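# Stand the drink can upright on the cork coaster

## Task

Put the drink can standing upright at the centre of the round cork coaster. The can has to sit on that coaster, and the coaster has to sit on the table or on the other coaster, with neither one held up by the gripper. When finished, open the hand and back away; the result only counts if it stays put without the robot supporting it.

## Robot and tools

ROBOT. One xArm7 arm (seven joints) with a single two-finger parallel gripper. The fingers extend along the gripper's own +z axis and close toward each other along its y axis. end_effector_position is the point between the pads with the fingers shut, about 2 cm short of the fingertips; when the fingers close, the tips reach roughly 10 mm further along +z. The only camera is cam_wrist (672x504), mounted on the hand; its calibration (K, distortion, T_world_to_cam) is provided and may be slightly off, and results list it again whenever it changes.

FRAME. Every position and orientation is in the scene frame: origin on the table surface directly under the arm base, +z up, +y to the left when facing along +x. Positions are in metres; orientations are quaternions written w first (qw, qx, qy, qz). The base may be tilted against the table, and the reported hand position can be somewhat off, especially far from the base.

ROW FORMAT. Both movement tools use a row of 8 numbers: x, y, z, qw, qx, qy, qz, opening. The first seven are an absolute target pose for the gripper (end_effector_position and end_effector_quat_wxyz) in the scene frame, not an offset. opening runs from -1 (closed) to +1 (fully open, 0.084 m); it is a commanded finger width, not a force.

execute_actions(actions): actions is a list of actions; each action is a list of 1 to 15 rows, each row used for one 1/30 s control step. If fewer than 15 rows are given, the final row is repeated to fill the 15 steps. An empty list moves nothing and just returns state and images. An action is rejected if its target lies over 0.6 m from the gripper's position at the start of that action along any gripper axis; if the first action fails this (against the latest reported state) or any action is malformed, the whole call is rejected and the robot stays still. Repeat the desired quaternion in every row rather than copying a possibly drifted reported one.

move(target, speed, blocking): target is one 8-number row, as above. The gripper follows a straight line from its current pose toward it over 0.5 to 10 s (cut off at 10 s). speed is the path's top speed in m/s, 0.002 to 0.5, default 0.25; rotation is capped at twice that value in rad/s. The opening is applied when the move starts. The path ignores obstacles, the hand can lag, wander or overshoot the speed (notably with the arm stretched out), and contact is harder at higher speed or with the target set deeper past the contact point. blocking=false returns after 0.5 s while the arm keeps going; then use wait(0) to check, and call wait or stop before sending any new rows or moves. The result adds a move: line saying how it ended (done = settled near target; otherwise e.g. off_target, moving, held, fault), which limits applied, and the remaining distance. limits=paced means the commanded pose was clipped; limits=held means a check blocked some steps, after which the arm may jump faster than speed.

wait(seconds): 0 to 10; lets time pass with the last command held; ends early if a running move finishes. stop(): brakes a running move (needs some distance, more when fast); fingers continue. zoom_image(camera, region): camera must be "cam_wrist"; region is [x0, y0, x1, y1] in image pixels from the top-left, at most 504x504. read_manual(section): returns licence texts only. finished_scene(scene): ends the current scene given its number, irreversibly, after the last command has been held, and reports success; it also gives the next task if any. Answering without a tool call ends everything.

CONTROL DETAILS. Each control step clips the commanded pose to within 70 mm and 16 degrees of the measured pose; inverse kinematics then favours position over orientation. After an action the arm goes only as far as the last clipped pose, so far targets need follow-up actions. Joints move at most 3.14 rad/s. The elbow cannot fully straighten. The result's Hand target line shows the pose currently being driven toward; a pose unreachable line means the clearance check (which treats the base mount as arm) altered or blocked the command. Joint ranges (rad): waist -6.283 to 6.283, shoulder -2.059 to 2.094, upper arm roll -6.283 to 6.283, elbow -0.192 to 3.927, forearm roll -6.283 to 6.283, wrist pitch -1.693 to 3.142, wrist roll -6.283 to 6.283.

GRASPING. grip_measured reports the actual finger opening on the same -1..1 scale. To keep hold, command an opening well below grip_measured; the bigger the gap, the firmer the squeeze (about 24 N per pad at most for items up to about 6 cm wide). Re-sending the read grip_measured still squeezes lightly, and wider items may slip. Snapping shut quickly can squeeze too hard. Occasional brief tugs on a held part or nudges to loose objects may occur.

RESULTS AND SAFETY. Each result gives the hand pose, velocities, joint positions, joint torques (offset and noisy, nonzero in free air) and images. If contact torque reaches a joint's load limit (N m: waist 46.5, shoulder 46.5, upper arm roll 27.9, elbow 27.9, forearm roll 27.9, wrist pitch 18.6, wrist roll 18.6; held weight included), a TORQUE FAULT stops the arm, backs the joint off, freezes it for 10 s and drops the rest of the call. Sustained loads heat the motors: a MOTOR HOT warning appears from 65 °C and at 80 °C an OVER-TEMPERATURE FAULT brakes the arm until it cools. The robot keeps holding the last command while you are composing a reply. Avoid dropping the can, slamming into things, shoving hard, or letting anything leave the table, which fails the task; release gently and withdraw before ending the scene.

Each tool is called after ">>>" as name([rows], argument=value, ...), one row to a line, values as JSON.

## Session

>>> execute_actions(actions=[])

Scene clock: 0.00 s.
end_effector_position=(+0.1602, +0.1906, +0.2434) grip_measured=+1.00 end_effector_quat_wxyz=(+0.046, +0.939, +0.196, +0.279) end_effector_velocity=(-0.000, +0.000, +0.001) end_effector_angular_velocity=(+0.003, -0.001, +0.000)
Joint positions: [ 1.318 -1.584  0.959  0.204 -0.041  1.502  1.137  0.084]
Joint velocities: [ 0.    -0.002  0.     0.002 -0.001 -0.     0.     0.   ]
Joint torques (N m, as the arm reports them, + toward a larger angle): no reading
Hand target: +0.160, +0.191, +0.243; +0.046, +0.939, +0.196, +0.279

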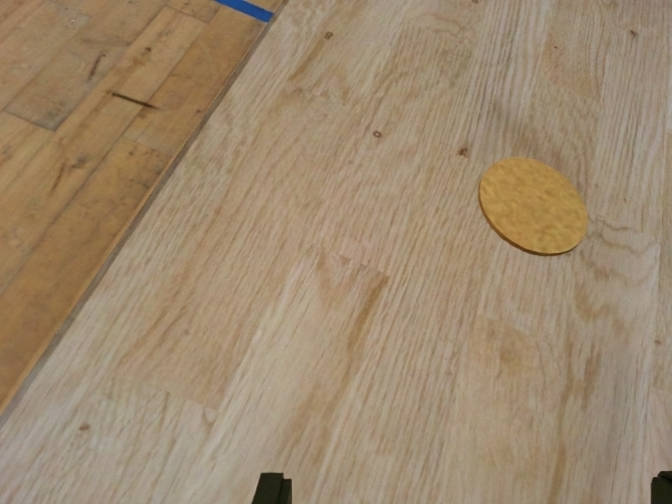

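>>> move(target=[0.35,-0.05,0.45,0,1,0,0,1])

Scene clock: 3.40 s.
end_effector_position=(+0.3509, -0.0503, +0.4500) grip_measured=+1.00 end_effector_quat_wxyz=(+0.001, +1.000, -0.002, +0.000) end_effector_velocity=(+0.001, -0.002, +0.001) end_effector_angular_velocity=(+0.003, +0.004, -0.003)
Joint positions: [ 1.137 -1.426 -0.145  1.196 -0.619  2.194  0.681  0.084]
Joint velocities: [ 0.001  0.006 -0.005  0.011 -0.001  0.004 -0.003 -0.   ]
Joint torques (N m, as the arm reports them, + toward a larger angle): [-8.06  8.5  10.34  9.36  0.15 -1.05 -0.32]
Hand target: +0.351, -0.050, +0.450; +0.001, +1.000, -0.002, -0.000
Off the commanded pose: 0.001 m, 0 deg.
move: done
camera_calibration (this result's frames):
cam_wrist: T_world_to_cam=[[0.00746817, -0.999761, 0.0205678, -0.0344811], [-0.999809, -0.00709346, 0.0182314, 0.410444], [-0.0180811, -0.0207, -0.999622, 0.59081], [0, 0, 0, 1]] pos_world=[0.421305, -0.0193316, 0.583813]

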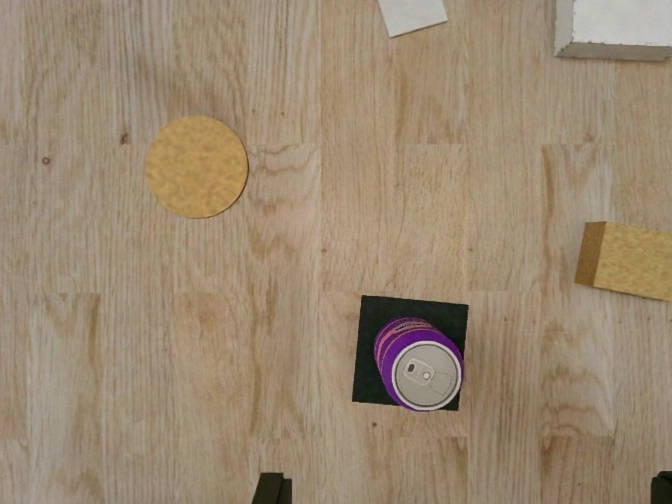

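>>> move(target=[0.322,-0.095,0.09,0,1,0,0,1])

>>> move(target=[0.322,-0.095,0.09,0,1,0,0,-1])

>>> move(target=[0.322,-0.095,0.14,0,1,0,0,-1])

>>> move(target=[0.497,0.103,0.094,0,1,0,0,-1])

>>> move(target=[0.497,0.103,0.094,0,1,0,0,1])

>>> move(target=[0.4,0.05,0.4,0,1,0,0,1])

>>> finished_scene(scene=1)

Scene clock: 8.30 s.
end_effector_position=(+0.3219, -0.0976, +0.0895) grip_measured=+1.00 end_effector_quat_wxyz=(+0.002, +1.000, -0.001, -0.002) end_effector_velocity=(-0.000, +0.001, -0.001) end_effector_angular_velocity=(+0.003, -0.002, +0.002)
Joint positions: [ 0.628 -2.055 -1.168  0.261 -1.363  1.683  0.384  0.084]
Joint velocities: [-0.008 -0.    -0.01  -0.004 -0.004 -0.007 -0.005  0.   ]
Joint torques (N m, as the arm reports them, + toward a larger angle): [-6.49  5.35 11.81  3.63  0.29 -0.96 -0.36]
Hand target: +0.322, -0.098, +0.089; +0.002, +1.000, -0.001, -0.001
Off the commanded pose: 0.003 m, 0 deg.
joint sent to its limit — the command would take joint 2 (shoulder) past its lower limit, so that joint was sent only as far as its limit.
move: done
camera_calibration (this result's frames):
cam_wrist: T_world_to_cam=[[0.0107278, -0.9997, 0.0220301, -0.0752856], [-0.99971, -0.0102475, 0.0217999, 0.386973], [-0.0215676, -0.0222575, -0.99952, 0.229889], [0, 0, 0, 1]] pos_world=[0.392626, -0.0661808, 0.223001]

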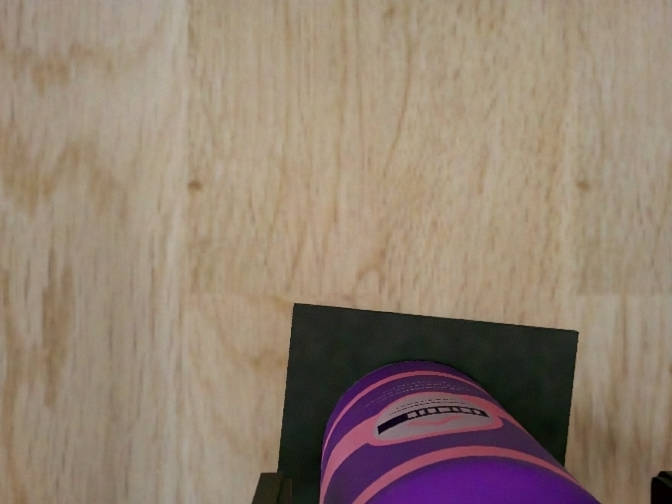

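Scene clock: 9.00 s.
end_effector_position=(+0.3219, -0.0950, +0.0899) grip_measured=+0.48 end_effector_quat_wxyz=(+0.000, +1.000, +0.000, -0.000) end_effector_velocity=(+0.000, +0.000, +0.000) end_effector_angular_velocity=(-0.000, -0.001, +0.001)
Joint positions: [ 0.626 -2.056 -1.167  0.256 -1.358  1.678  0.386  0.064]
Joint velocities: [-0.     0.001  0.001 -0.001  0.001 -0.002  0.    -0.   ]
Joint torques (N m, as the arm reports them, + toward a larger angle): [-6.59  3.74 12.51  3.85  0.08 -1.31 -0.37]
Hand target: +0.322, -0.095, +0.090; -0.000, +1.000, -0.000, +0.000
Off the commanded pose: 0.000 m, 0 deg.
move: done
camera_calibration (this result's frames):
cam_wrist: T_world_to_cam=[[0.0120048, -0.999763, 0.0181651, -0.0727669], [-0.999752, -0.0116597, 0.0189852, 0.38716], [-0.0187689, -0.0183885, -0.999655, 0.229816], [0, 0, 0, 1]] pos_world=[0.392251, -0.0640094, 0.223708]

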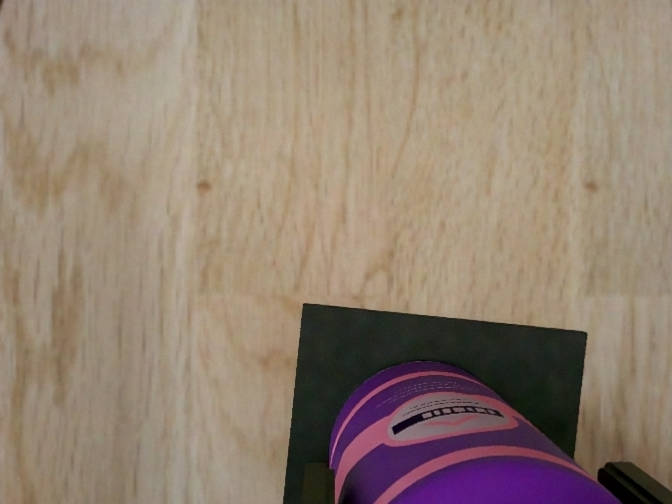

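Scene clock: 9.83 s.
end_effector_position=(+0.3221, -0.0945, +0.1400) grip_measured=+0.48 end_effector_quat_wxyz=(-0.000, +1.000, +0.000, +0.000) end_effector_velocity=(-0.000, -0.001, +0.002) end_effector_angular_velocity=(+0.000, +0.001, -0.002)
Joint positions: [ 0.658 -2.004 -0.939  0.313 -1.144  1.709  0.39   0.064]
Joint velocities: [ 0.001  0.002  0.006  0.004  0.006  0.002  0.    -0.   ]
Joint torques (N m, as the arm reports them, + toward a larger angle): [-6.98  7.27 12.5   7.39  0.08 -1.28 -0.36]
Hand target: +0.322, -0.095, +0.140; -0.000, +1.000, +0.000, +0.000
Off the commanded pose: 0.000 m, 0 deg.
move: done
camera_calibration (this result's frames):
cam_wrist: T_world_to_cam=[[0.0123256, -0.999768, 0.0176413, -0.0732655], [-0.999766, -0.0120077, 0.0180104, 0.386525], [-0.0177944, -0.0178592, -0.999682, 0.279649], [0, 0, 0, 1]] pos_world=[0.392313, -0.063613, 0.273891]

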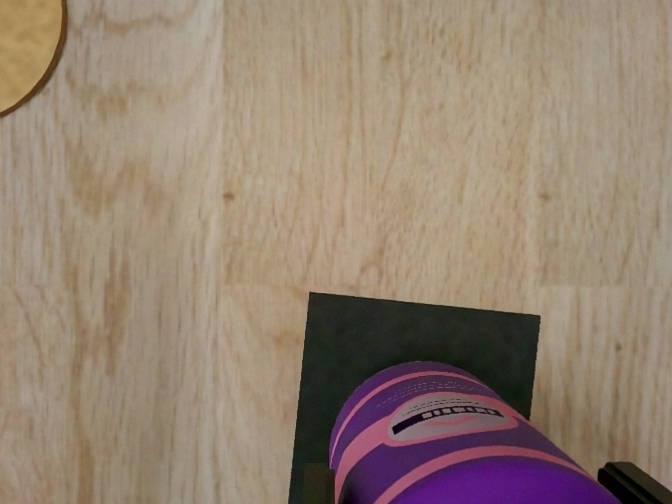

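Scene clock: 11.47 s.
end_effector_position=(+0.4980, +0.1045, +0.0944) grip_measured=+0.48 end_effector_quat_wxyz=(-0.002, +1.000, +0.001, +0.002) end_effector_velocity=(+0.001, +0.002, -0.000) end_effector_angular_velocity=(+0.001, -0.000, +0.003)
Joint positions: [ 1.568 -1.262 -1.013  0.724 -1.265  1.327  1.044  0.064]
Joint velocities: [ 0.007  0.003 -0.002  0.004 -0.001 -0.     0.    -0.   ]
Joint torques (N m, as the arm reports them, + toward a larger angle): [-6.95  6.65 18.01  6.93  0.08 -1.31 -0.36]
Hand target: +0.498, +0.105, +0.094; -0.002, +1.000, +0.002, +0.002
Off the commanded pose: 0.002 m, 0 deg.
move: done
camera_calibration (this result's frames):
cam_wrist: T_world_to_cam=[[0.0140468, -0.999799, 0.0143251, 0.123846], [-0.999801, -0.0138414, 0.0143364, 0.5662], [-0.0141352, -0.0145236, -0.999795, 0.238644], [0, 0, 0, 1]] pos_world=[0.567722, 0.135124, 0.228703]

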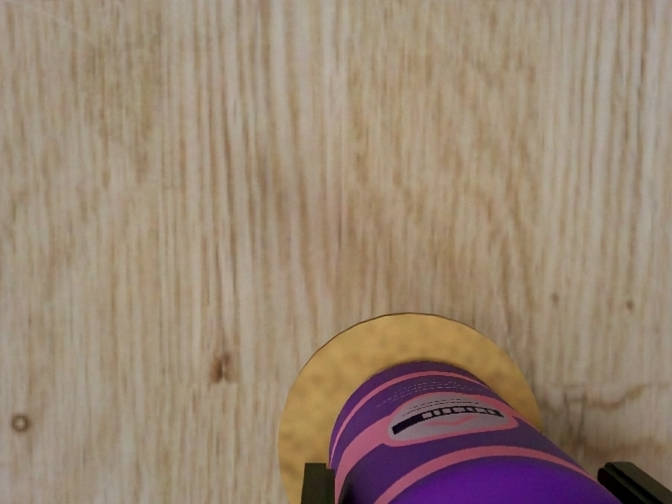

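Scene clock: 12.17 s.
end_effector_position=(+0.4970, +0.1030, +0.0940) grip_measured=+1.00 end_effector_quat_wxyz=(-0.000, +1.000, +0.000, +0.000) end_effector_velocity=(-0.000, -0.000, -0.000) end_effector_angular_velocity=(+0.001, +0.001, -0.000)
Joint positions: [ 1.565 -1.262 -1.014  0.723 -1.262  1.331  1.044  0.084]
Joint velocities: [ 0.    -0.001 -0.001 -0.    -0.     0.     0.     0.   ]
Joint torques (N m, as the arm reports them, + toward a larger angle): [-6.7   6.87 16.67  6.39  0.19 -1.08 -0.32]
Hand target: +0.497, +0.103, +0.094; +0.000, +1.000, +0.000, -0.000
Off the commanded pose: 0.000 m, 0 deg.
move: done
camera_calibration (this result's frames):
cam_wrist: T_world_to_cam=[[0.0118464, -0.999767, 0.0180484, 0.123089], [-0.999765, -0.0115149, 0.0183623, 0.564524], [-0.0181502, -0.0182617, -0.999668, 0.240548], [0, 0, 0, 1]] pos_world=[0.567299, 0.133954, 0.227881]

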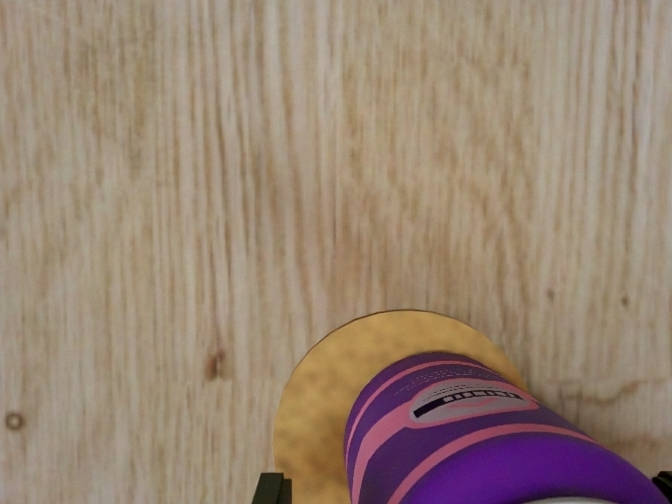

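Scene clock: 13.97 s.
end_effector_position=(+0.3989, +0.0506, +0.3994) grip_measured=+1.00 end_effector_quat_wxyz=(+0.000, +1.000, -0.000, -0.001) end_effector_velocity=(+0.000, -0.001, +0.004) end_effector_angular_velocity=(+0.004, -0.004, -0.002)
Joint positions: [ 1.274 -1.291 -0.212  1.053 -0.628  1.958  0.889  0.084]
Joint velocities: [-0.001  0.     0.005  0.009  0.002  0.004 -0.    -0.   ]
Joint torques (N m, as the arm reports them, + toward a larger angle): [-6.27  4.72 11.56 11.48  0.03 -1.02 -0.31]
Hand target: +0.399, +0.051, +0.400; -0.000, +1.000, -0.000, -0.001
Off the commanded pose: 0.001 m, 0 deg.
move: done
camera_calibration (this result's frames):
cam_wrist: T_world_to_cam=[[0.0111599, -0.999772, 0.0181843, 0.0666037], [-0.999733, -0.0107876, 0.0204439, 0.459372], [-0.0202431, -0.0184076, -0.999626, 0.543926], [0, 0, 0, 1]] pos_world=[0.469517, 0.0815564, 0.53312]

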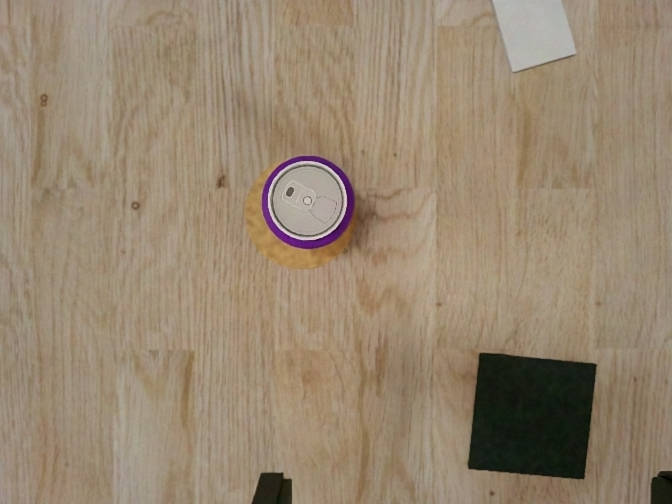

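The scene is finished: the task was done.


## Next scene

The same job, from a new start.

>>> move(target=[0.35,-0.05,0.45,0,1,0,0,1])

Scene clock: 4.07 s.
end_effector_position=(+0.3510, -0.0499, +0.4496) grip_measured=+1.00 end_effector_quat_wxyz=(+0.002, +1.000, -0.000, +0.001) end_effector_velocity=(+0.000, -0.000, +0.000) end_effector_angular_velocity=(-0.001, -0.001, +0.003)
Joint positions: [-0.794 -0.951 -0.189  1.12   0.279  1.852 -0.754  0.084]
Joint velocities: [ 0.001  0.    -0.     0.001 -0.    -0.001 -0.003  0.   ]
Joint torques (N m, as the arm reports them, + toward a larger angle): [ 1.51 -3.53 -5.61 14.71  0.21 -1.   -0.36]
Hand target: +0.351, -0.050, +0.450; +0.002, +1.000, +0.000, +0.001
Off the commanded pose: 0.001 m, 0 deg.
move: done
camera_calibration (this result's frames):
cam_wrist: T_world_to_cam=[[0.0116648, -0.999706, 0.0212708, -0.0358336], [-0.999801, -0.0113161, 0.0164429, 0.411141], [-0.0161974, -0.0214583, -0.999639, 0.589673], [0, 0, 0, 1]] pos_world=[0.421028, -0.0185171, 0.583462]

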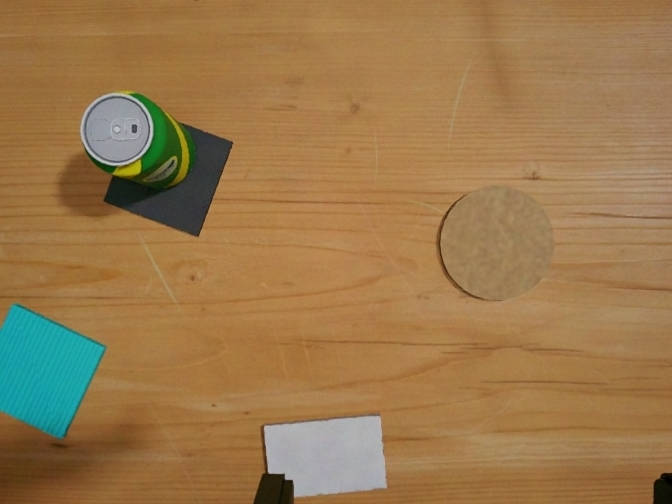

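>>> move(target=[0.508,0.139,0.09,0,1,0,0,1])

>>> move(target=[0.508,0.139,0.09,0,1,0,0,-1])

>>> move(target=[0.508,0.139,0.14,0,1,0,0,-1])

>>> move(target=[0.423,-0.185,0.094,0,1,0,0,-1])

>>> move(target=[0.423,-0.185,0.094,0,1,0,0,1])

>>> move(target=[0.4,-0.15,0.4,0,1,0,0,1])

>>> finished_scene(scene=2)

Scene clock: 18.27 s.
end_effector_position=(+0.5229, +0.1525, +0.1453) grip_measured=+1.00 end_effector_quat_wxyz=(-0.011, +0.999, +0.023, +0.041) end_effector_velocity=(-0.000, +0.000, -0.000) end_effector_angular_velocity=(-0.002, +0.001, +0.002)
Joint positions: [-0.82  -0.809  0.803  0.767  0.878  0.959 -0.402  0.084]
Joint velocities: [ 0.    -0.001  0.001 -0.    -0.002  0.     0.     0.   ]
Joint torques (N m, as the arm reports them, + toward a larger angle): [  4.31  -4.67 -12.39  12.75   0.18  -1.22  -0.28]
Hand target: +0.523, +0.153, +0.145; -0.011, +0.999, +0.023, +0.041
Off the commanded pose: 0.059 m, 5 deg.
TORQUE FAULT: the external load on joint 4 (elbow) reached its load limit, and the arm stopped for 10 seconds. That time counts as 20 of the actions that you can send in this scene. The arm's remaining commands of this call were not run. Joint 4 (elbow) moved back by up to 3 degrees. The gripper holds there, with its grip as last carried out, and the arm accepts commands again: back off and push less far. The arm stops again, at the same cost, whenever a joint's load reaches its limit.
move: fault
camera_calibration (this result's frames):
cam_wrist: T_world_to_cam=[[0.056351, -0.998411, -0.000263924, 0.150564], [-0.996364, -0.0562185, -0.0640223, 0.607072], [0.0639057, 0.00387068, -0.997948, 0.246692], [0, 0, 0, 1]] pos_world=[0.580615, 0.183499, 0.285092]

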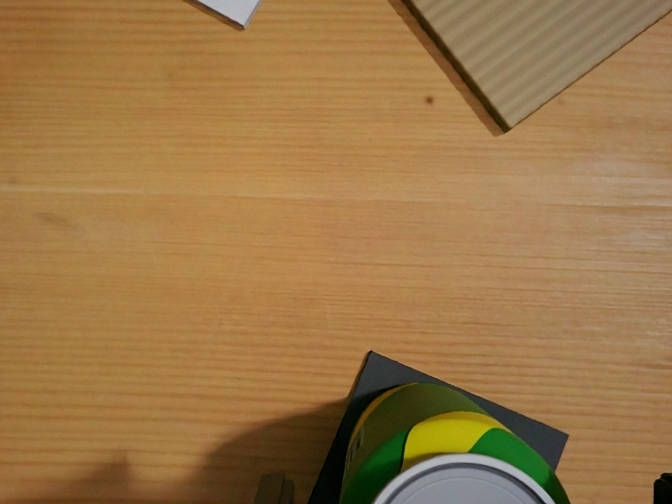

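not run: a fault stop came before this call.

not run: a fault stop came before this call.

not run: a fault stop came before this call.

not run: a fault stop came before this call.

not run: a fault stop came before this call.

not run: a fault stop came before this call.

Diagonal approach clipped the can; descend vertically.

>>> move(target=[0.508,0.15,0.17,0,1,0,0,1])

>>> move(target=[0.508,0.15,0.09,0,1,0,0,1])

>>> move(target=[0.508,0.15,0.09,0,1,0,0,-1])

>>> move(target=[0.508,0.15,0.14,0,1,0,0,-1])

>>> move(target=[0.423,-0.185,0.094,0,1,0,0,-1])

>>> move(target=[0.423,-0.185,0.094,0,1,0,0,1])

>>> move(target=[0.4,-0.15,0.4,0,1,0,0,1])

>>> finished_scene(scene=2)

Scene clock: 21.40 s.
end_effector_position=(+0.5080, +0.1497, +0.1698) grip_measured=+1.00 end_effector_quat_wxyz=(+0.000, +1.000, -0.000, -0.000) end_effector_velocity=(-0.000, +0.000, +0.000) end_effector_angular_velocity=(+0.001, +0.003, -0.002)
Joint positions: [-0.822 -0.841  0.741  0.817  0.786  1.123 -0.314  0.084]
Joint velocities: [-0.001  0.001 -0.001  0.002 -0.001  0.005  0.002  0.   ]
Joint torques (N m, as the arm reports them, + toward a larger angle): [  4.56  -4.35 -12.74  13.04   0.2   -1.08  -0.36]
Hand target: +0.508, +0.150, +0.170; +0.000, +1.000, -0.000, -0.000
Off the commanded pose: 0.000 m, 0 deg.
move: done
camera_calibration (this result's frames):
cam_wrist: T_world_to_cam=[[0.0115943, -0.999767, 0.0182195, 0.168404], [-0.999761, -0.0112526, 0.0187484, 0.574493], [-0.018539, -0.0184325, -0.999658, 0.317572], [0, 0, 0, 1]] pos_world=[0.578291, 0.180683, 0.303624]

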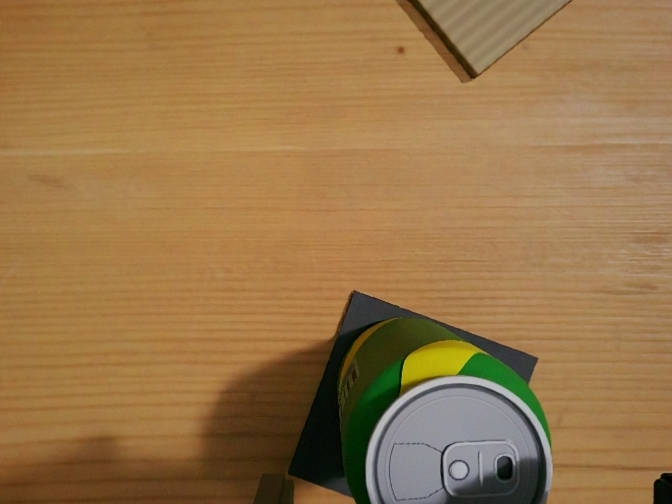

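Scene clock: 22.30 s.
end_effector_position=(+0.5081, +0.1505, +0.0904) grip_measured=+1.00 end_effector_quat_wxyz=(-0.001, +1.000, +0.000, +0.000) end_effector_velocity=(-0.001, -0.000, -0.002) end_effector_angular_velocity=(-0.000, +0.004, -0.001)
Joint positions: [-0.892 -0.721  0.957  0.749  0.885  0.882 -0.352  0.084]
Joint velocities: [-0.002  0.002  0.005 -0.002  0.001 -0.002  0.     0.   ]
Joint torques (N m, as the arm reports them, + toward a larger angle): [  4.32  -3.92 -11.85  11.67   0.17  -1.07  -0.39]
Hand target: +0.508, +0.150, +0.090; -0.001, +1.000, +0.000, +0.000
Off the commanded pose: 0.001 m, 0 deg.
move: done
camera_calibration (this result's frames):
cam_wrist: T_world_to_cam=[[0.0126243, -0.999777, 0.0169062, 0.17024], [-0.999772, -0.0123296, 0.017421, 0.576451], [-0.0172087, -0.0171223, -0.999705, 0.237326], [0, 0, 0, 1]] pos_world=[0.578254, 0.181373, 0.224336]

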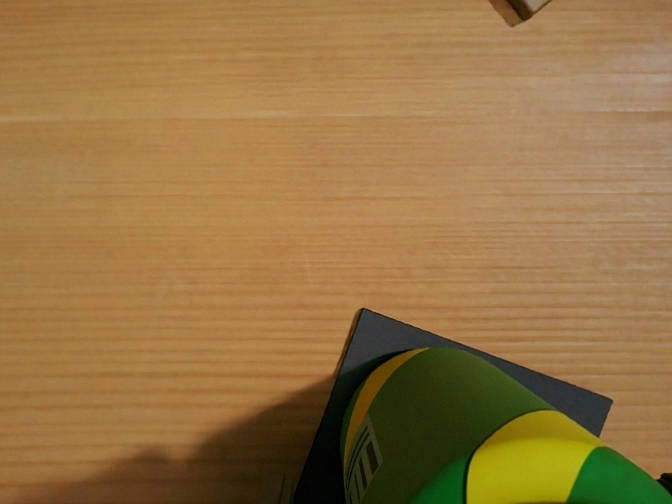

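Scene clock: 23.00 s.
end_effector_position=(+0.5081, +0.1500, +0.0901) grip_measured=+0.52 end_effector_quat_wxyz=(+0.000, +1.000, -0.000, +0.000) end_effector_velocity=(+0.000, +0.000, +0.000) end_effector_angular_velocity=(+0.000, -0.001, -0.001)
Joint positions: [-0.893 -0.72   0.958  0.75   0.884  0.881 -0.352  0.066]
Joint velocities: [-0.    -0.001 -0.     0.     0.001 -0.     0.     0.   ]
Joint torques (N m, as the arm reports them, + toward a larger angle): [  4.47  -3.31 -10.8   11.36   0.26  -1.02  -0.32]
Hand target: +0.508, +0.150, +0.090; -0.000, +1.000, +0.000, -0.000
Off the commanded pose: 0.000 m, 0 deg.
move: done
camera_calibration (this result's frames):
cam_wrist: T_world_to_cam=[[0.0118115, -0.999766, 0.0181451, 0.169998], [-0.999772, -0.0114848, 0.0180036, 0.576288], [-0.0177909, -0.0183536, -0.999673, 0.237565], [0, 0, 0, 1]] pos_world=[0.578375, 0.180937, 0.224027]

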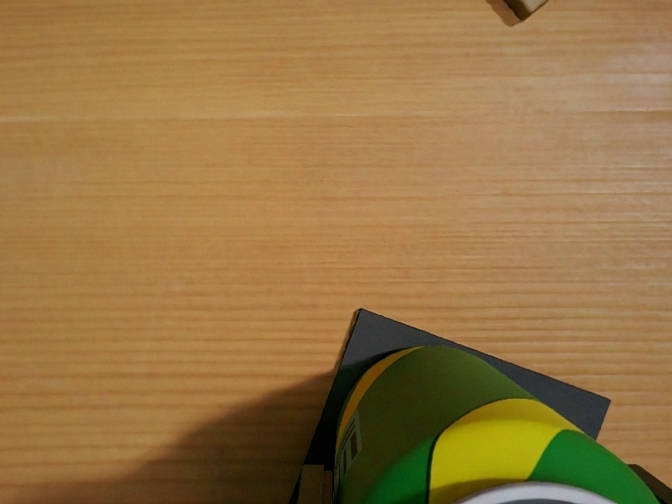

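Scene clock: 23.80 s.
end_effector_position=(+0.5077, +0.1496, +0.1395) grip_measured=+0.52 end_effector_quat_wxyz=(+0.000, +1.000, -0.000, -0.001) end_effector_velocity=(+0.001, +0.000, +0.002) end_effector_angular_velocity=(+0.000, -0.002, +0.000)
Joint positions: [-0.842 -0.804  0.816  0.783  0.824  1.036 -0.327  0.066]
Joint velocities: [ 0.    -0.001 -0.004  0.003 -0.001  0.003  0.     0.   ]
Joint torques (N m, as the arm reports them, + toward a larger angle): [  4.31  -5.09 -13.67  13.77   0.21  -1.38  -0.33]
Hand target: +0.508, +0.150, +0.140; +0.000, +1.000, -0.000, -0.000
Off the commanded pose: 0.001 m, 0 deg.
move: done
camera_calibration (this result's frames):
cam_wrist: T_world_to_cam=[[0.011245, -0.999759, 0.0188738, 0.168905], [-0.999747, -0.0108735, 0.0196735, 0.574656], [-0.0194636, -0.0190902, -0.999628, 0.287861], [0, 0, 0, 1]] pos_world=[0.578214, 0.180608, 0.27326]

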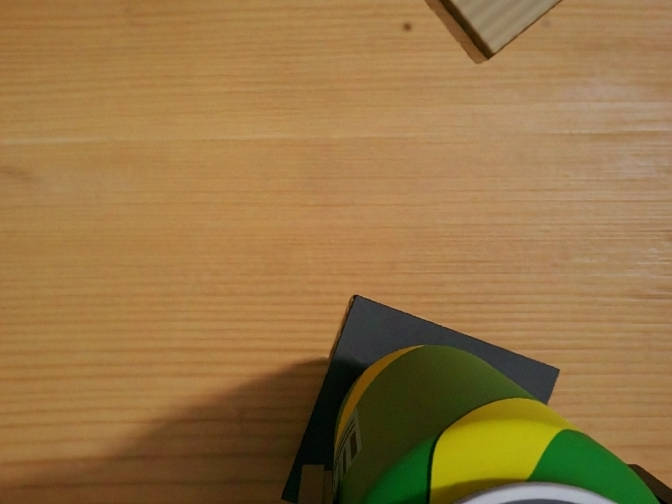

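Scene clock: 25.67 s.
end_effector_position=(+0.4238, -0.1851, +0.0940) grip_measured=+0.52 end_effector_quat_wxyz=(-0.000, +1.000, +0.001, -0.000) end_effector_velocity=(-0.003, -0.003, -0.000) end_effector_angular_velocity=(-0.001, +0.000, -0.008)
Joint positions: [-1.124 -0.321  0.408  0.626  0.746  0.782 -1.168  0.066]
Joint velocities: [-0.005  0.005 -0.004 -0.001 -0.    -0.002 -0.002  0.   ]
Joint torques (N m, as the arm reports them, + toward a larger angle): [ -5.18 -14.3   -9.67  13.6    0.1   -1.3   -0.34]
Hand target: +0.423, -0.186, +0.094; -0.000, +1.000, +0.000, -0.001
Off the commanded pose: 0.001 m, 0 deg.
move: done
camera_calibration (this result's frames):
cam_wrist: T_world_to_cam=[[0.0137639, -0.999754, 0.0173843, -0.164795], [-0.999724, -0.0134281, 0.0192925, 0.487506], [-0.0190543, -0.017645, -0.999663, 0.234416], [0, 0, 0, 1]] pos_world=[0.494106, -0.154072, 0.227797]

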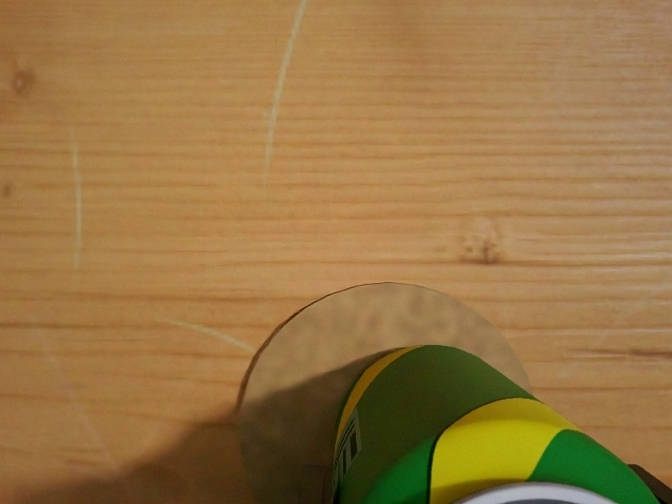

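Scene clock: 26.37 s.
end_effector_position=(+0.4230, -0.1850, +0.0940) grip_measured=+1.00 end_effector_quat_wxyz=(+0.000, +1.000, +0.000, +0.000) end_effector_velocity=(-0.000, -0.000, -0.000) end_effector_angular_velocity=(+0.000, +0.001, -0.000)
Joint positions: [-1.124 -0.323  0.407  0.623  0.748  0.781 -1.169  0.084]
Joint velocities: [ 0.     0.001 -0.001 -0.    -0.    -0.    -0.    -0.   ]
Joint torques (N m, as the arm reports them, + toward a larger angle): [ -4.77 -13.18  -9.02  12.52   0.14  -1.    -0.3 ]
Hand target: +0.423, -0.185, +0.094; +0.000, +1.000, -0.000, -0.000
Off the commanded pose: 0.000 m, 0 deg.
move: done
camera_calibration (this result's frames):
cam_wrist: T_world_to_cam=[[0.0118652, -0.999765, 0.0181677, -0.164013], [-0.999764, -0.011531, 0.0183886, 0.487222], [-0.0181748, -0.0183816, -0.999666, 0.233951], [0, 0, 0, 1]] pos_world=[0.493305, -0.154056, 0.227893]

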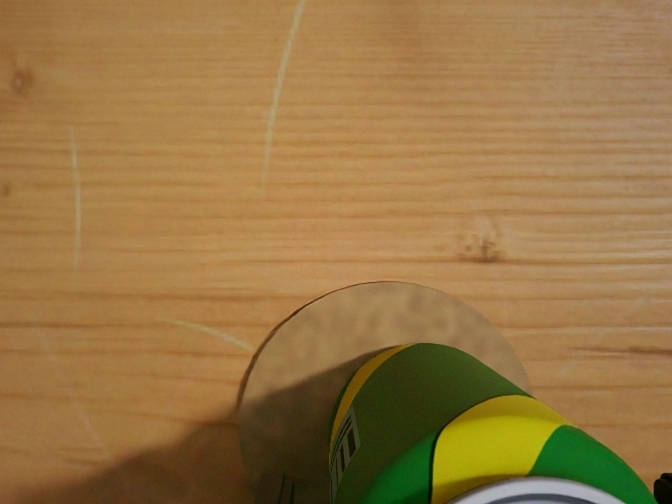

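Scene clock: 28.07 s.
end_effector_position=(+0.3995, -0.1509, +0.3994) grip_measured=+1.00 end_effector_quat_wxyz=(+0.000, +1.000, -0.002, -0.001) end_effector_velocity=(+0.000, +0.000, +0.005) end_effector_angular_velocity=(-0.009, -0.004, +0.002)
Joint positions: [-1.227 -0.638  0.005  1.142  0.466  1.708 -1.079  0.084]
Joint velocities: [-0.001 -0.002 -0.004  0.011 -0.002  0.005 -0.    -0.   ]
Joint torques (N m, as the arm reports them, + toward a larger angle): [-1.85 -6.27 -9.62 14.58  0.21 -0.99 -0.36]
Hand target: +0.400, -0.151, +0.400; +0.001, +1.000, -0.002, -0.001
Off the commanded pose: 0.001 m, 0 deg.
move: done
camera_calibration (this result's frames):
cam_wrist: T_world_to_cam=[[0.00840452, -0.9998, 0.0181239, -0.133815], [-0.999739, -0.00801588, 0.0214105, 0.45782], [-0.021261, -0.0182991, -0.999606, 0.540666], [0, 0, 0, 1]] pos_world=[0.47032, -0.120225, 0.533076]

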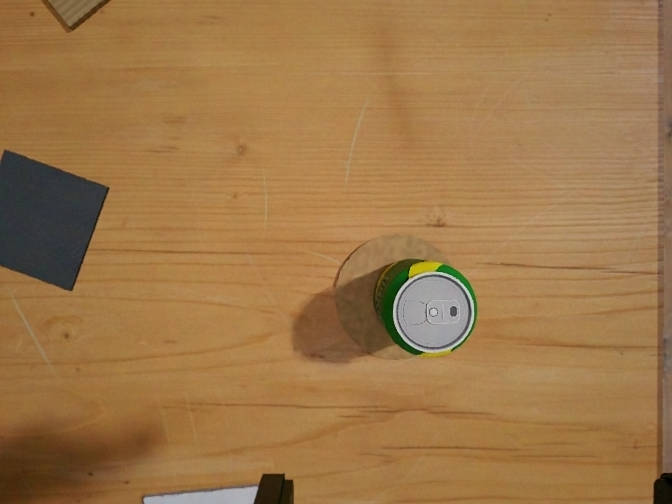

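The scene is finished: the task was done.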